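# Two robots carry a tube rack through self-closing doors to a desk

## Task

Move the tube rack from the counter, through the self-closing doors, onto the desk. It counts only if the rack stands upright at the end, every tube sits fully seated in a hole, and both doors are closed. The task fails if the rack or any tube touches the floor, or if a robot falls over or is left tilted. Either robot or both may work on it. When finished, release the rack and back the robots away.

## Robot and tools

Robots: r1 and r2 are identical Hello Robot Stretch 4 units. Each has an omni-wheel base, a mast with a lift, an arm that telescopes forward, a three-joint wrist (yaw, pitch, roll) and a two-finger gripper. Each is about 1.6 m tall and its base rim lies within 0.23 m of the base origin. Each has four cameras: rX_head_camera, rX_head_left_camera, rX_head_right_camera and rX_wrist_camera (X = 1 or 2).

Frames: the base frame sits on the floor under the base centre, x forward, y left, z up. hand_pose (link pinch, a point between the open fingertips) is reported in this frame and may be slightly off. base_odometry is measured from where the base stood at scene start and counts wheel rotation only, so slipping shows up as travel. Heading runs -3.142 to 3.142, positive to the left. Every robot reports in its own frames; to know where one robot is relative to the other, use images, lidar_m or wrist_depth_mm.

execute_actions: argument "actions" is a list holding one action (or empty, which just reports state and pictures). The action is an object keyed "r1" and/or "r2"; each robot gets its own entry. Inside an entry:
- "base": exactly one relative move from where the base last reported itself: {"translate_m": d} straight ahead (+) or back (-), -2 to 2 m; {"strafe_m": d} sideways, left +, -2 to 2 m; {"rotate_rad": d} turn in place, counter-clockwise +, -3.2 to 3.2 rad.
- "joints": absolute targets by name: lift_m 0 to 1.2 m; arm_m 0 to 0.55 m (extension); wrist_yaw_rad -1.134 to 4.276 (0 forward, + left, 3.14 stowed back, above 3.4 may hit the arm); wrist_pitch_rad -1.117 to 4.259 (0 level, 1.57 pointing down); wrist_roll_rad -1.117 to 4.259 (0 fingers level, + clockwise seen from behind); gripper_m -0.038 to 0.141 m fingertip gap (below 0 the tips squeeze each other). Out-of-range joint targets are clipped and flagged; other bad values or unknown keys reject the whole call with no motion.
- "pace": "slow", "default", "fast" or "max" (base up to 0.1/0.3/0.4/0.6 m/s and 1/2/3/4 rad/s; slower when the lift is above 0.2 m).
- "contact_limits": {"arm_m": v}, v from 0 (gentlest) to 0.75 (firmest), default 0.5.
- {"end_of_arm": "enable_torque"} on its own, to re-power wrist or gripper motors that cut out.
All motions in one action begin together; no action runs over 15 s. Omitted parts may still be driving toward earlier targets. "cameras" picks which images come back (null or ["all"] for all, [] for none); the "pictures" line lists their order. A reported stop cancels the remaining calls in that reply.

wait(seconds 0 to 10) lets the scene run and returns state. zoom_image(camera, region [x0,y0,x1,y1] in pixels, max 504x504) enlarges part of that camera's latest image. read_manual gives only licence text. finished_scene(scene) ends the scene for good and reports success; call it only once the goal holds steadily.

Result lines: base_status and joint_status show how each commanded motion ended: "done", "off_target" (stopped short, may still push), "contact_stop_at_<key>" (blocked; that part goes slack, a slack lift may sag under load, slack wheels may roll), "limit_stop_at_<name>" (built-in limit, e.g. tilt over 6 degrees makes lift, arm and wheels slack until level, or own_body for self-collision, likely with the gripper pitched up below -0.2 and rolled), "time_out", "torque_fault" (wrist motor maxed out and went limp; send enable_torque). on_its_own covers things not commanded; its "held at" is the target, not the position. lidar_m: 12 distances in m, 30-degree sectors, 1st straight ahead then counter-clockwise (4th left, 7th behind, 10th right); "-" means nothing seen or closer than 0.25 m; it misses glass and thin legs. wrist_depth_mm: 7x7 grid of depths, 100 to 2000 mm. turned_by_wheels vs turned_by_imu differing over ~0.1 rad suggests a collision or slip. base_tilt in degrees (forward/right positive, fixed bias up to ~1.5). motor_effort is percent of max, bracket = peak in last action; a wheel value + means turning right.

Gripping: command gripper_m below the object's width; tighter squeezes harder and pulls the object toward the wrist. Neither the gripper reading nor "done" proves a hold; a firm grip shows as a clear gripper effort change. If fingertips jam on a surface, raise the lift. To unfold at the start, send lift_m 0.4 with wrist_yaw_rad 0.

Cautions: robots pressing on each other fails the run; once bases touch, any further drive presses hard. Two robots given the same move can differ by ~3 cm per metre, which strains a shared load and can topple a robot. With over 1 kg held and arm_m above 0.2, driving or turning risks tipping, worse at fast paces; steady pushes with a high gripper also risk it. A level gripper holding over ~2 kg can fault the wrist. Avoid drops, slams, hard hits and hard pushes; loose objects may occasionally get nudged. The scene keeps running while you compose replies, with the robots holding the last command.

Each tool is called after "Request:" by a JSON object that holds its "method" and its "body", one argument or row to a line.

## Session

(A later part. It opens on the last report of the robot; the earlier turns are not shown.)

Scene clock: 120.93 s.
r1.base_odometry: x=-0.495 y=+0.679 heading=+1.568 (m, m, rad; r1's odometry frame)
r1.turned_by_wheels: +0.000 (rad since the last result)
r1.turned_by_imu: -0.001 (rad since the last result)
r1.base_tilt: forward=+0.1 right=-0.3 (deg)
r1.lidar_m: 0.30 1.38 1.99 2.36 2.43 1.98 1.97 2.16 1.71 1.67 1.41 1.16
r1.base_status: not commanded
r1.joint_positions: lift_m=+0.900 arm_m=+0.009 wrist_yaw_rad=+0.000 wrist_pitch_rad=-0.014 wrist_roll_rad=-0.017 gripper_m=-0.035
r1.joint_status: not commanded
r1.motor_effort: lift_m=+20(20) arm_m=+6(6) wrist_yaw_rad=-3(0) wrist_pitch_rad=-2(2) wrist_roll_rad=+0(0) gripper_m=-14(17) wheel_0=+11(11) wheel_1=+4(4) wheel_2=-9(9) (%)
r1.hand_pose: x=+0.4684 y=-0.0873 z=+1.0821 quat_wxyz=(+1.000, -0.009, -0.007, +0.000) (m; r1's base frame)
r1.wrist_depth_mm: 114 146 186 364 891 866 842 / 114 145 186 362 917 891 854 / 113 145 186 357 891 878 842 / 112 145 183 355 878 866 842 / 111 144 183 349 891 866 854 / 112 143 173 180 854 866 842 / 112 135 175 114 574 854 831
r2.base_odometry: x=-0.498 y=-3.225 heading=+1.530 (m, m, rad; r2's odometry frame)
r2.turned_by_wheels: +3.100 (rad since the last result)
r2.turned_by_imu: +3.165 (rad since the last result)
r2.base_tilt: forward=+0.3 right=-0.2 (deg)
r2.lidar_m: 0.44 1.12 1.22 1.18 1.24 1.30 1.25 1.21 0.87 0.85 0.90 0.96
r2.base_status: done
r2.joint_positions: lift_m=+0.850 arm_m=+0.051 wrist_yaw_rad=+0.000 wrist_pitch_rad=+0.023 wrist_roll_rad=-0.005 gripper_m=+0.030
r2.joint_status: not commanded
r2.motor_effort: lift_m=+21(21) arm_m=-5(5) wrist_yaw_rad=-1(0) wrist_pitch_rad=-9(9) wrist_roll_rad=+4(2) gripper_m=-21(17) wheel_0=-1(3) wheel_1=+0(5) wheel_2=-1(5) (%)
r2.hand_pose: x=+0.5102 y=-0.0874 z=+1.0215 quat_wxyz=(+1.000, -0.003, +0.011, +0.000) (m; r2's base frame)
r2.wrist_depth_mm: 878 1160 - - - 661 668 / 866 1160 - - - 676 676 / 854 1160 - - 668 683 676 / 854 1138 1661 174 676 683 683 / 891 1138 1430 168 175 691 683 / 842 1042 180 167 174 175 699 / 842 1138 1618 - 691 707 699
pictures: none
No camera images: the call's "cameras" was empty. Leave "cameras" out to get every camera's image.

Request:
{"method": "execute_actions", "body": {
  "actions": [
    {"r2":{"base":{"translate_m":-0.85}}}
  ],
  "cameras": []
}}

Request:
{"method": "execute_actions", "body": {
  "actions": [
    {"r2":{"base":{"translate_m":-0.75},"pace":"slow"}}
  ],
  "cameras": ["r2_head_left_camera"]
}}

Scene clock: 126.03 s.
r1.base_odometry: x=-0.495 y=+0.679 heading=+1.568 (m, m, rad; r1's odometry frame)
r1.turned_by_wheels: +0.000 (rad since the last result)
r1.turned_by_imu: -0.002 (rad since the last result)
r1.base_tilt: forward=+0.1 right=-0.3 (deg)
r1.lidar_m: 0.29 1.38 1.98 2.37 2.43 1.98 1.96 2.16 1.71 1.69 1.42 1.15
r1.base_status: not commanded
r1.joint_positions: lift_m=+0.900 arm_m=+0.009 wrist_yaw_rad=+0.000 wrist_pitch_rad=-0.014 wrist_roll_rad=-0.017 gripper_m=-0.035
r1.joint_status: not commanded
r1.motor_effort: lift_m=+20(20) arm_m=+6(6) wrist_yaw_rad=-2(3) wrist_pitch_rad=-2(3) wrist_roll_rad=+0(0) gripper_m=-14(16) wheel_0=+11(11) wheel_1=+4(4) wheel_2=-9(9) (%)
r1.hand_pose: x=+0.4684 y=-0.0873 z=+1.0821 quat_wxyz=(+1.000, -0.009, -0.007, +0.000) (m; r1's base frame)
r1.wrist_depth_mm: 114 146 186 366 891 866 854 / 114 146 186 359 891 854 854 / 112 145 186 357 891 866 842 / 112 145 185 353 891 866 842 / 112 144 183 349 891 878 854 / 112 143 173 180 854 866 842 / 112 135 175 114 569 878 854
r2.base_odometry: x=-0.533 y=-4.074 heading=+1.530 (m, m, rad; r2's odometry frame)
r2.turned_by_wheels: +0.000 (rad since the last result)
r2.turned_by_imu: +0.002 (rad since the last result)
r2.base_tilt: forward=+0.2 right=+0.0 (deg)
r2.lidar_m: 0.45 1.69 1.24 1.19 0.57 0.40 0.39 0.40 0.55 0.84 0.89 1.23
r2.base_status: done
r2.joint_positions: lift_m=+0.850 arm_m=+0.051 wrist_yaw_rad=+0.000 wrist_pitch_rad=+0.023 wrist_roll_rad=-0.005 gripper_m=+0.030
r2.joint_status: not commanded
r2.motor_effort: lift_m=+21(21) arm_m=-5(5) wrist_yaw_rad=+0(1) wrist_pitch_rad=-9(9) wrist_roll_rad=+3(4) gripper_m=-19(20) wheel_0=+0(4) wheel_1=+0(5) wheel_2=+0(9) (%)
r2.hand_pose: x=+0.5102 y=-0.0874 z=+1.0215 quat_wxyz=(+1.000, -0.003, +0.011, +0.000) (m; r2's base frame)
r2.wrist_depth_mm: 1499 1537 - - 1499 1464 1118 / 1499 1499 - - 1499 1499 1118 / 1537 1537 - - 1499 1499 1118 / 1576 1576 1921 174 1537 1537 1118 / 1537 1537 1708 169 175 1537 1160 / 1576 1576 180 167 174 175 1160 / 1618 1618 1921 - 1537 1537 1118
pictures: none
No camera images: the call's "cameras" was empty. Leave "cameras" out to get every camera's image.

Scene clock: 130.23 s.
r1.base_odometry: x=-0.495 y=+0.679 heading=+1.568 (m, m, rad; r1's odometry frame)
r1.turned_by_wheels: +0.000 (rad since the last result)
r1.turned_by_imu: -0.001 (rad since the last result)
r1.base_tilt: forward=+0.1 right=-0.3 (deg)
r1.lidar_m: 0.29 1.40 1.98 2.36 2.45 1.97 1.96 2.15 1.71 1.69 1.42 1.16
r1.base_status: not commanded
r1.joint_positions: lift_m=+0.900 arm_m=+0.009 wrist_yaw_rad=+0.000 wrist_pitch_rad=-0.014 wrist_roll_rad=-0.017 gripper_m=-0.035
r1.joint_status: not commanded
r1.motor_effort: lift_m=+20(20) arm_m=+6(6) wrist_yaw_rad=-3(2) wrist_pitch_rad=-3(3) wrist_roll_rad=+0(0) gripper_m=-14(13) wheel_0=+11(11) wheel_1=+4(5) wheel_2=-9(9) (%)
r1.hand_pose: x=+0.4684 y=-0.0873 z=+1.0821 quat_wxyz=(+1.000, -0.009, -0.007, +0.000) (m; r1's base frame)
r1.wrist_depth_mm: 114 146 186 364 891 891 854 / 114 146 185 359 904 891 854 / 113 145 185 353 891 878 854 / 112 145 185 353 891 866 854 / 111 144 183 349 904 878 854 / 112 143 173 179 854 866 854 / 112 135 175 114 574 866 854
r2.base_odometry: x=-0.583 y=-4.284 heading=+1.501 (m, m, rad; r2's odometry frame)
r2.turned_by_wheels: -0.029 (rad since the last result)
r2.turned_by_imu: -0.145 (rad since the last result)
r2.base_tilt: forward=+0.3 right=-0.1 (deg)
r2.lidar_m: 0.48 1.86 1.22 1.12 0.36 0.25 - 0.25 0.25 0.55 0.93 0.49
r2.base_status: translate_m contact_stop (by the wheels' count: -0.213 of -0.750)
r2.joint_positions: lift_m=+0.850 arm_m=+0.050 wrist_yaw_rad=+0.000 wrist_pitch_rad=+0.023 wrist_roll_rad=-0.005 gripper_m=+0.030
r2.joint_status: not commanded
r2.on_its_own: the wheels are slack since a contact_stop
r2.motor_effort: lift_m=+18(21) arm_m=-2(5) wrist_yaw_rad=+0(13) wrist_pitch_rad=-9(13) wrist_roll_rad=+4(3) gripper_m=-20(21) wheel_0=+0(31) wheel_1=+0(22) wheel_2=+0(34) (%)
r2.hand_pose: x=+0.5097 y=-0.0874 z=+1.0216 quat_wxyz=(+1.000, -0.003, +0.011, +0.000) (m; r2's base frame)
r2.wrist_depth_mm: 1576 1756 - 1756 1708 1336 960 / 1618 1756 - 1708 1756 1366 991 / 1618 1756 - 1708 1756 1366 976 / 1618 1756 - 195 1808 1366 991 / 1618 1808 - 178 181 1430 1008 / 1661 1661 182 172 175 175 1008 / 1661 1661 - - 1863 1430 1025
pictures: r2_head_left_camera
Images, in order (width x height): r2_head_left_camera 420x672.

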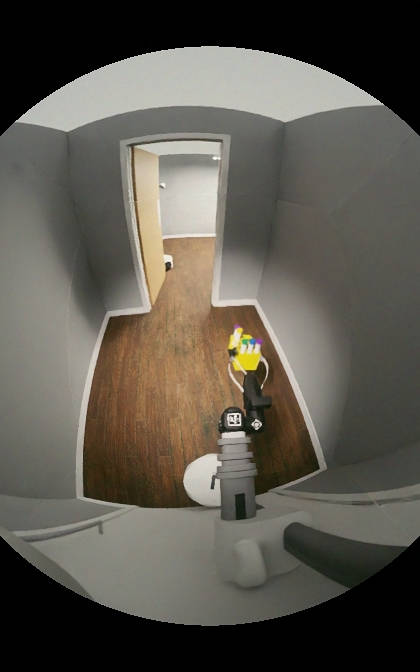

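Request:
{"method": "execute_actions", "body": {
  "actions": [
    {"r2":{"base":{"translate_m":1.0}}}
  ],
  "cameras": []
}}

Request:
{"method": "execute_actions", "body": {
  "actions": [
    {"r2":{"base":{"strafe_m":0.65}},"r1":{"joints":{"gripper_m":0.1}}}
  ],
  "cameras": []
}}

Request:
{"method": "execute_actions", "body": {
  "actions": [
    {"r1":{"base":{"translate_m":-0.15},"pace":"max"}}
  ],
  "cameras": []
}}

Request:
{"method": "execute_actions", "body": {
  "actions": [
    {"r1":{"base":{"strafe_m":0.45},"pace":"max"}}
  ],
  "cameras": []
}}

Request:
{"method": "execute_actions", "body": {
  "actions": [
    {"r1":{"base":{"translate_m":2.0},"pace":"max"}}
  ],
  "cameras": ["r1_head_left_camera"]
}}

Scene clock: 137.43 s.
r1.base_odometry: x=-0.495 y=+0.679 heading=+1.568 (m, m, rad; r1's odometry frame)
r1.turned_by_wheels: +0.000 (rad since the last result)
r1.turned_by_imu: -0.002 (rad since the last result)
r1.base_tilt: forward=+0.1 right=-0.3 (deg)
r1.lidar_m: 0.30 1.38 2.02 2.36 2.46 1.99 1.96 2.15 1.73 1.69 1.40 1.15
r1.base_status: not commanded
r1.joint_positions: lift_m=+0.900 arm_m=+0.009 wrist_yaw_rad=+0.000 wrist_pitch_rad=-0.014 wrist_roll_rad=-0.017 gripper_m=-0.035
r1.joint_status: not commanded
r1.motor_effort: lift_m=+20(20) arm_m=+6(6) wrist_yaw_rad=-1(0) wrist_pitch_rad=-3(4) wrist_roll_rad=+0(0) gripper_m=-18(15) wheel_0=+11(11) wheel_1=+4(4) wheel_2=-8(9) (%)
r1.hand_pose: x=+0.4684 y=-0.0873 z=+1.0821 quat_wxyz=(+1.000, -0.009, -0.007, +0.000) (m; r1's base frame)
r1.wrist_depth_mm: 114 145 186 368 891 878 842 / 114 146 186 359 878 866 842 / 112 145 186 355 904 878 842 / 112 145 185 353 891 878 842 / 112 144 183 347 891 866 854 / 112 143 173 179 854 866 854 / 112 135 175 115 569 866 854
r2.base_odometry: x=-0.514 y=-3.287 heading=+1.501 (m, m, rad; r2's odometry frame)
r2.turned_by_wheels: +0.000 (rad since the last result)
r2.turned_by_imu: -0.008 (rad since the last result)
r2.base_tilt: forward=+0.3 right=-0.1 (deg)
r2.lidar_m: 0.45 1.20 1.28 1.25 1.25 1.29 1.18 1.20 0.88 0.78 0.79 0.51
r2.base_status: done
r2.joint_positions: lift_m=+0.850 arm_m=+0.050 wrist_yaw_rad=+0.000 wrist_pitch_rad=+0.023 wrist_roll_rad=-0.005 gripper_m=+0.030
r2.joint_status: not commanded
r2.motor_effort: lift_m=+19(18) arm_m=-2(2) wrist_yaw_rad=+1(0) wrist_pitch_rad=-9(9) wrist_roll_rad=+3(3) gripper_m=-19(18) wheel_0=-1(2) wheel_1=+0(5) wheel_2=+2(9) (%)
r2.hand_pose: x=+0.5097 y=-0.0874 z=+1.0216 quat_wxyz=(+1.000, -0.003, +0.011, +0.000) (m; r2's base frame)
r2.wrist_depth_mm: 1182 - - 750 759 778 798 / 1160 - - 750 768 798 809 / 1160 - - 741 768 798 820 / 1138 - - 195 778 809 820 / 1118 - - 178 181 809 831 / 1118 1430 182 172 175 176 831 / 1118 1499 - - 809 831 842
pictures: none
No camera images: the call's "cameras" was empty. Leave "cameras" out to get every camera's image.

Scene clock: 140.93 s.
r1.base_odometry: x=-0.495 y=+0.679 heading=+1.568 (m, m, rad; r1's odometry frame)
r1.turned_by_wheels: +0.000 (rad since the last result)
r1.turned_by_imu: -0.001 (rad since the last result)
r1.base_tilt: forward=+0.1 right=-0.3 (deg)
r1.lidar_m: 0.31 1.36 2.01 2.36 2.45 1.99 1.97 2.17 1.73 1.68 1.39 1.15
r1.base_status: not commanded
r1.joint_positions: lift_m=+0.900 arm_m=+0.009 wrist_yaw_rad=-0.002 wrist_pitch_rad=-0.014 wrist_roll_rad=-0.017 gripper_m=+0.100
r1.joint_status: all done
r1.motor_effort: lift_m=+20(20) arm_m=+6(6) wrist_yaw_rad=+4(8) wrist_pitch_rad=-4(3) wrist_roll_rad=+0(0) gripper_m=-1(17) wheel_0=+11(11) wheel_1=+3(4) wheel_2=-9(9) (%)
r1.hand_pose: x=+0.4682 y=-0.0879 z=+1.0820 quat_wxyz=(+1.000, -0.009, -0.007, -0.001) (m; r1's base frame)
r1.wrist_depth_mm: 115 147 179 370 891 866 854 / 116 147 178 368 891 878 854 / 114 147 188 362 878 866 842 / 113 147 187 359 866 878 842 / 113 146 185 353 904 866 842 / 114 145 176 188 878 866 842 / 113 134 173 116 691 878 842
r2.base_odometry: x=-1.162 y=-3.242 heading=+1.502 (m, m, rad; r2's odometry frame)
r2.turned_by_wheels: +0.000 (rad since the last result)
r2.turned_by_imu: +0.002 (rad since the last result)
r2.base_tilt: forward=+0.2 right=-0.1 (deg)
r2.lidar_m: 0.45 0.92 0.67 0.59 0.61 0.78 1.22 1.29 1.56 1.42 1.45 0.51
r2.base_status: done
r2.joint_positions: lift_m=+0.850 arm_m=+0.050 wrist_yaw_rad=+0.000 wrist_pitch_rad=+0.023 wrist_roll_rad=-0.005 gripper_m=+0.030
r2.joint_status: not commanded
r2.motor_effort: lift_m=+18(19) arm_m=-2(3) wrist_yaw_rad=+1(0) wrist_pitch_rad=-9(9) wrist_roll_rad=+3(2) gripper_m=-16(19) wheel_0=+1(5) wheel_1=+0(8) wheel_2=+1(3) (%)
r2.hand_pose: x=+0.5097 y=-0.0874 z=+1.0216 quat_wxyz=(+1.000, -0.003, +0.011, +0.000) (m; r2's base frame)
r2.wrist_depth_mm: 603 615 831 - - - - / 609 621 831 - - - - / 615 627 798 - - - - / 621 634 788 195 - - - / 621 634 640 178 181 - - / 627 640 182 172 175 176 - / 627 647 683 - 1921 - 917
pictures: none
No camera images: the call's "cameras" was empty. Leave "cameras" out to get every camera's image.

Scene clock: 142.67 s.
r1.base_odometry: x=-0.496 y=+0.529 heading=+1.568 (m, m, rad; r1's odometry frame)
r1.turned_by_wheels: +0.000 (rad since the last result)
r1.turned_by_imu: +0.000 (rad since the last result)
r1.base_tilt: forward=+0.2 right=-0.2 (deg)
r1.lidar_m: 0.86 0.75 2.23 2.39 2.25 1.83 1.82 2.01 1.70 1.67 1.59 1.30
r1.base_status: done
r1.joint_positions: lift_m=+0.900 arm_m=+0.010 wrist_yaw_rad=+0.000 wrist_pitch_rad=-0.013 wrist_roll_rad=-0.017 gripper_m=+0.100
r1.joint_status: not commanded
r1.motor_effort: lift_m=+20(20) arm_m=+2(6) wrist_yaw_rad=-1(27) wrist_pitch_rad=-5(7) wrist_roll_rad=+0(0) gripper_m=-1(3) wheel_0=+0(11) wheel_1=+2(9) wheel_2=+1(10) (%)
r1.hand_pose: x=+0.4689 y=-0.0874 z=+1.0818 quat_wxyz=(+1.000, -0.009, -0.006, +0.000) (m; r1's base frame)
r1.wrist_depth_mm: 549 627 741 917 1042 1025 1008 / 549 627 741 891 1008 1008 991 / 539 621 723 891 1042 1008 991 / 544 627 741 904 1042 1008 1008 / 544 615 732 891 1042 1008 991 / 539 580 723 891 198 1025 976 / 539 574 683 151 1060 991 991
r2.base_odometry: x=-1.162 y=-3.242 heading=+1.502 (m, m, rad; r2's odometry frame)
r2.turned_by_wheels: +0.000 (rad since the last result)
r2.turned_by_imu: -0.001 (rad since the last result)
r2.base_tilt: forward=+0.2 right=-0.1 (deg)
r2.lidar_m: 0.48 0.92 0.65 0.60 0.62 0.79 1.19 1.29 1.56 1.44 1.45 0.48
r2.base_status: not commanded
r2.joint_positions: lift_m=+0.850 arm_m=+0.050 wrist_yaw_rad=+0.000 wrist_pitch_rad=+0.023 wrist_roll_rad=-0.005 gripper_m=+0.030
r2.joint_status: not commanded
r2.motor_effort: lift_m=+19(19) arm_m=-2(2) wrist_yaw_rad=+0(1) wrist_pitch_rad=-9(9) wrist_roll_rad=+3(3) gripper_m=-19(16) wheel_0=+1(0) wheel_1=+0(0) wheel_2=+1(1) (%)
r2.hand_pose: x=+0.5097 y=-0.0874 z=+1.0216 quat_wxyz=(+1.000, -0.003, +0.011, +0.000) (m; r2's base frame)
r2.wrist_depth_mm: 609 615 768 1060 - - - / 609 621 759 1078 - - - / 615 627 768 946 - - - / 615 627 768 195 - - - / 621 640 640 177 181 - - / 627 640 182 172 174 176 - / 634 647 683 - 1921 - 904
pictures: none
No camera images: the call's "cameras" was empty. Leave "cameras" out to get every camera's image.

Scene clock: 145.23 s.
r1.base_odometry: x=-0.946 y=+0.530 heading=+1.569 (m, m, rad; r1's odometry frame)
r1.turned_by_wheels: +0.000 (rad since the last result)
r1.turned_by_imu: +0.000 (rad since the last result)
r1.base_tilt: forward=+0.2 right=-0.3 (deg)
r1.lidar_m: 1.35 1.51 1.95 1.95 2.16 1.76 1.75 1.94 2.13 2.12 1.66 1.37
r1.base_status: done
r1.joint_positions: lift_m=+0.900 arm_m=+0.010 wrist_yaw_rad=+0.000 wrist_pitch_rad=-0.013 wrist_roll_rad=-0.017 gripper_m=+0.100
r1.joint_status: not commanded
r1.motor_effort: lift_m=+20(20) arm_m=+3(2) wrist_yaw_rad=+0(0) wrist_pitch_rad=-6(5) wrist_roll_rad=+0(0) gripper_m=+0(1) wheel_0=+1(9) wheel_1=+1(12) wheel_2=+1(1) (%)
r1.hand_pose: x=+0.4689 y=-0.0874 z=+1.0818 quat_wxyz=(+1.000, -0.009, -0.006, +0.000) (m; r1's base frame)
r1.wrist_depth_mm: 1281 1205 1182 1182 1118 1098 1078 / 1281 1229 1182 1138 1098 1098 1078 / 1281 1255 1182 1138 1118 1098 1060 / 1281 1229 1182 1160 1118 1060 1060 / 1281 1281 1182 1160 1098 1098 1098 / 1281 1229 1182 1182 197 1060 1078 / 1308 1205 1160 151 1098 1078 1060
r2.base_odometry: x=-1.162 y=-3.242 heading=+1.502 (m, m, rad; r2's odometry frame)
r2.turned_by_wheels: +0.000 (rad since the last result)
r2.turned_by_imu: -0.001 (rad since the last result)
r2.base_tilt: forward=+0.2 right=-0.1 (deg)
r2.lidar_m: 0.48 0.92 0.67 0.59 0.60 0.78 1.21 1.27 1.57 1.43 1.46 0.49
r2.base_status: not commanded
r2.joint_positions: lift_m=+0.850 arm_m=+0.050 wrist_yaw_rad=+0.000 wrist_pitch_rad=+0.023 wrist_roll_rad=-0.005 gripper_m=+0.030
r2.joint_status: not commanded
r2.motor_effort: lift_m=+19(19) arm_m=-2(2) wrist_yaw_rad=+0(1) wrist_pitch_rad=-9(9) wrist_roll_rad=+3(2) gripper_m=-18(18) wheel_0=+1(1) wheel_1=+0(0) wheel_2=+1(1) (%)
r2.hand_pose: x=+0.5097 y=-0.0874 z=+1.0216 quat_wxyz=(+1.000, -0.003, +0.011, +0.000) (m; r2's base frame)
r2.wrist_depth_mm: 609 615 715 732 759 788 798 / 609 615 723 741 768 788 798 / 615 621 732 741 768 788 809 / 615 627 732 195 778 809 809 / 621 640 634 178 181 809 831 / 627 640 182 172 174 176 831 / 634 640 676 - 809 820 842
pictures: none
No camera images: the call's "cameras" was empty. Leave "cameras" out to get every camera's image.

Scene clock: 152.50 s.
r1.base_odometry: x=-1.017 y=+1.390 heading=+1.027 (m, m, rad; r1's odometry frame)
r1.turned_by_wheels: -0.542 (rad since the last result)
r1.turned_by_imu: -0.437 (rad since the last result)
r1.base_tilt: forward=+0.2 right=-0.3 (deg)
r1.lidar_m: 0.55 0.51 0.64 1.16 1.72 2.00 2.56 2.57 2.78 2.38 1.19 0.65
r1.base_status: translate_m limit_stop_at_tilt (by the wheels' count: +0.852 of +2.000)
r1.joint_positions: lift_m=+0.902 arm_m=+0.002 wrist_yaw_rad=+0.000 wrist_pitch_rad=-0.013 wrist_roll_rad=-0.017 gripper_m=+0.100
r1.joint_status: not commanded
r1.on_its_own: the wheels are slack since a limit_stop_at_tilt; lift_m is slack since a limit_stop_at_tilt; arm_m is slack since a limit_stop_at_tilt (your +0.010 is given up)
r1.motor_effort: lift_m=+19(23) arm_m=+0(23) wrist_yaw_rad=-1(96) wrist_pitch_rad=-5(89) wrist_roll_rad=-1(14) gripper_m=+1(1) wheel_0=+0(6) wheel_1=+0(7) wheel_2=+0(25) (%)
r1.hand_pose: x=+0.4612 y=-0.0874 z=+1.0836 quat_wxyz=(+1.000, -0.008, -0.007, +0.000) (m; r1's base frame)
r1.wrist_depth_mm: 327 349 368 397 427 466 508 / 329 347 373 397 430 462 504 / 327 347 368 397 427 462 500 / 325 345 368 394 424 462 504 / 327 343 368 394 424 459 504 / 325 334 366 392 197 459 496 / 325 334 359 151 424 466 496
r2.base_odometry: x=-1.162 y=-3.242 heading=+1.502 (m, m, rad; r2's odometry frame)
r2.turned_by_wheels: +0.000 (rad since the last result)
r2.turned_by_imu: -0.003 (rad since the last result)
r2.base_tilt: forward=+0.3 right=+0.0 (deg)
r2.lidar_m: 0.47 0.93 0.66 0.60 0.61 0.79 1.21 1.30 1.55 1.43 1.45 0.47
r2.base_status: not commanded
r2.joint_positions: lift_m=+0.850 arm_m=+0.050 wrist_yaw_rad=+0.000 wrist_pitch_rad=+0.023 wrist_roll_rad=-0.005 gripper_m=+0.030
r2.joint_status: not commanded
r2.motor_effort: lift_m=+18(19) arm_m=-2(2) wrist_yaw_rad=-1(1) wrist_pitch_rad=-9(9) wrist_roll_rad=+3(3) gripper_m=-19(17) wheel_0=+1(0) wheel_1=+0(0) wheel_2=+1(1) (%)
r2.hand_pose: x=+0.5097 y=-0.0874 z=+1.0216 quat_wxyz=(+1.000, -0.003, +0.011, +0.000) (m; r2's base frame)
r2.wrist_depth_mm: 603 615 715 732 759 778 809 / 609 615 723 750 759 788 809 / 609 627 723 741 768 798 809 / 621 627 732 195 778 798 820 / 621 634 634 177 181 809 831 / 627 640 182 172 175 176 831 / 634 647 683 - 798 820 842
pictures: r1_head_left_camera
Images, in order (width x height): r1_head_left_camera 420x672.

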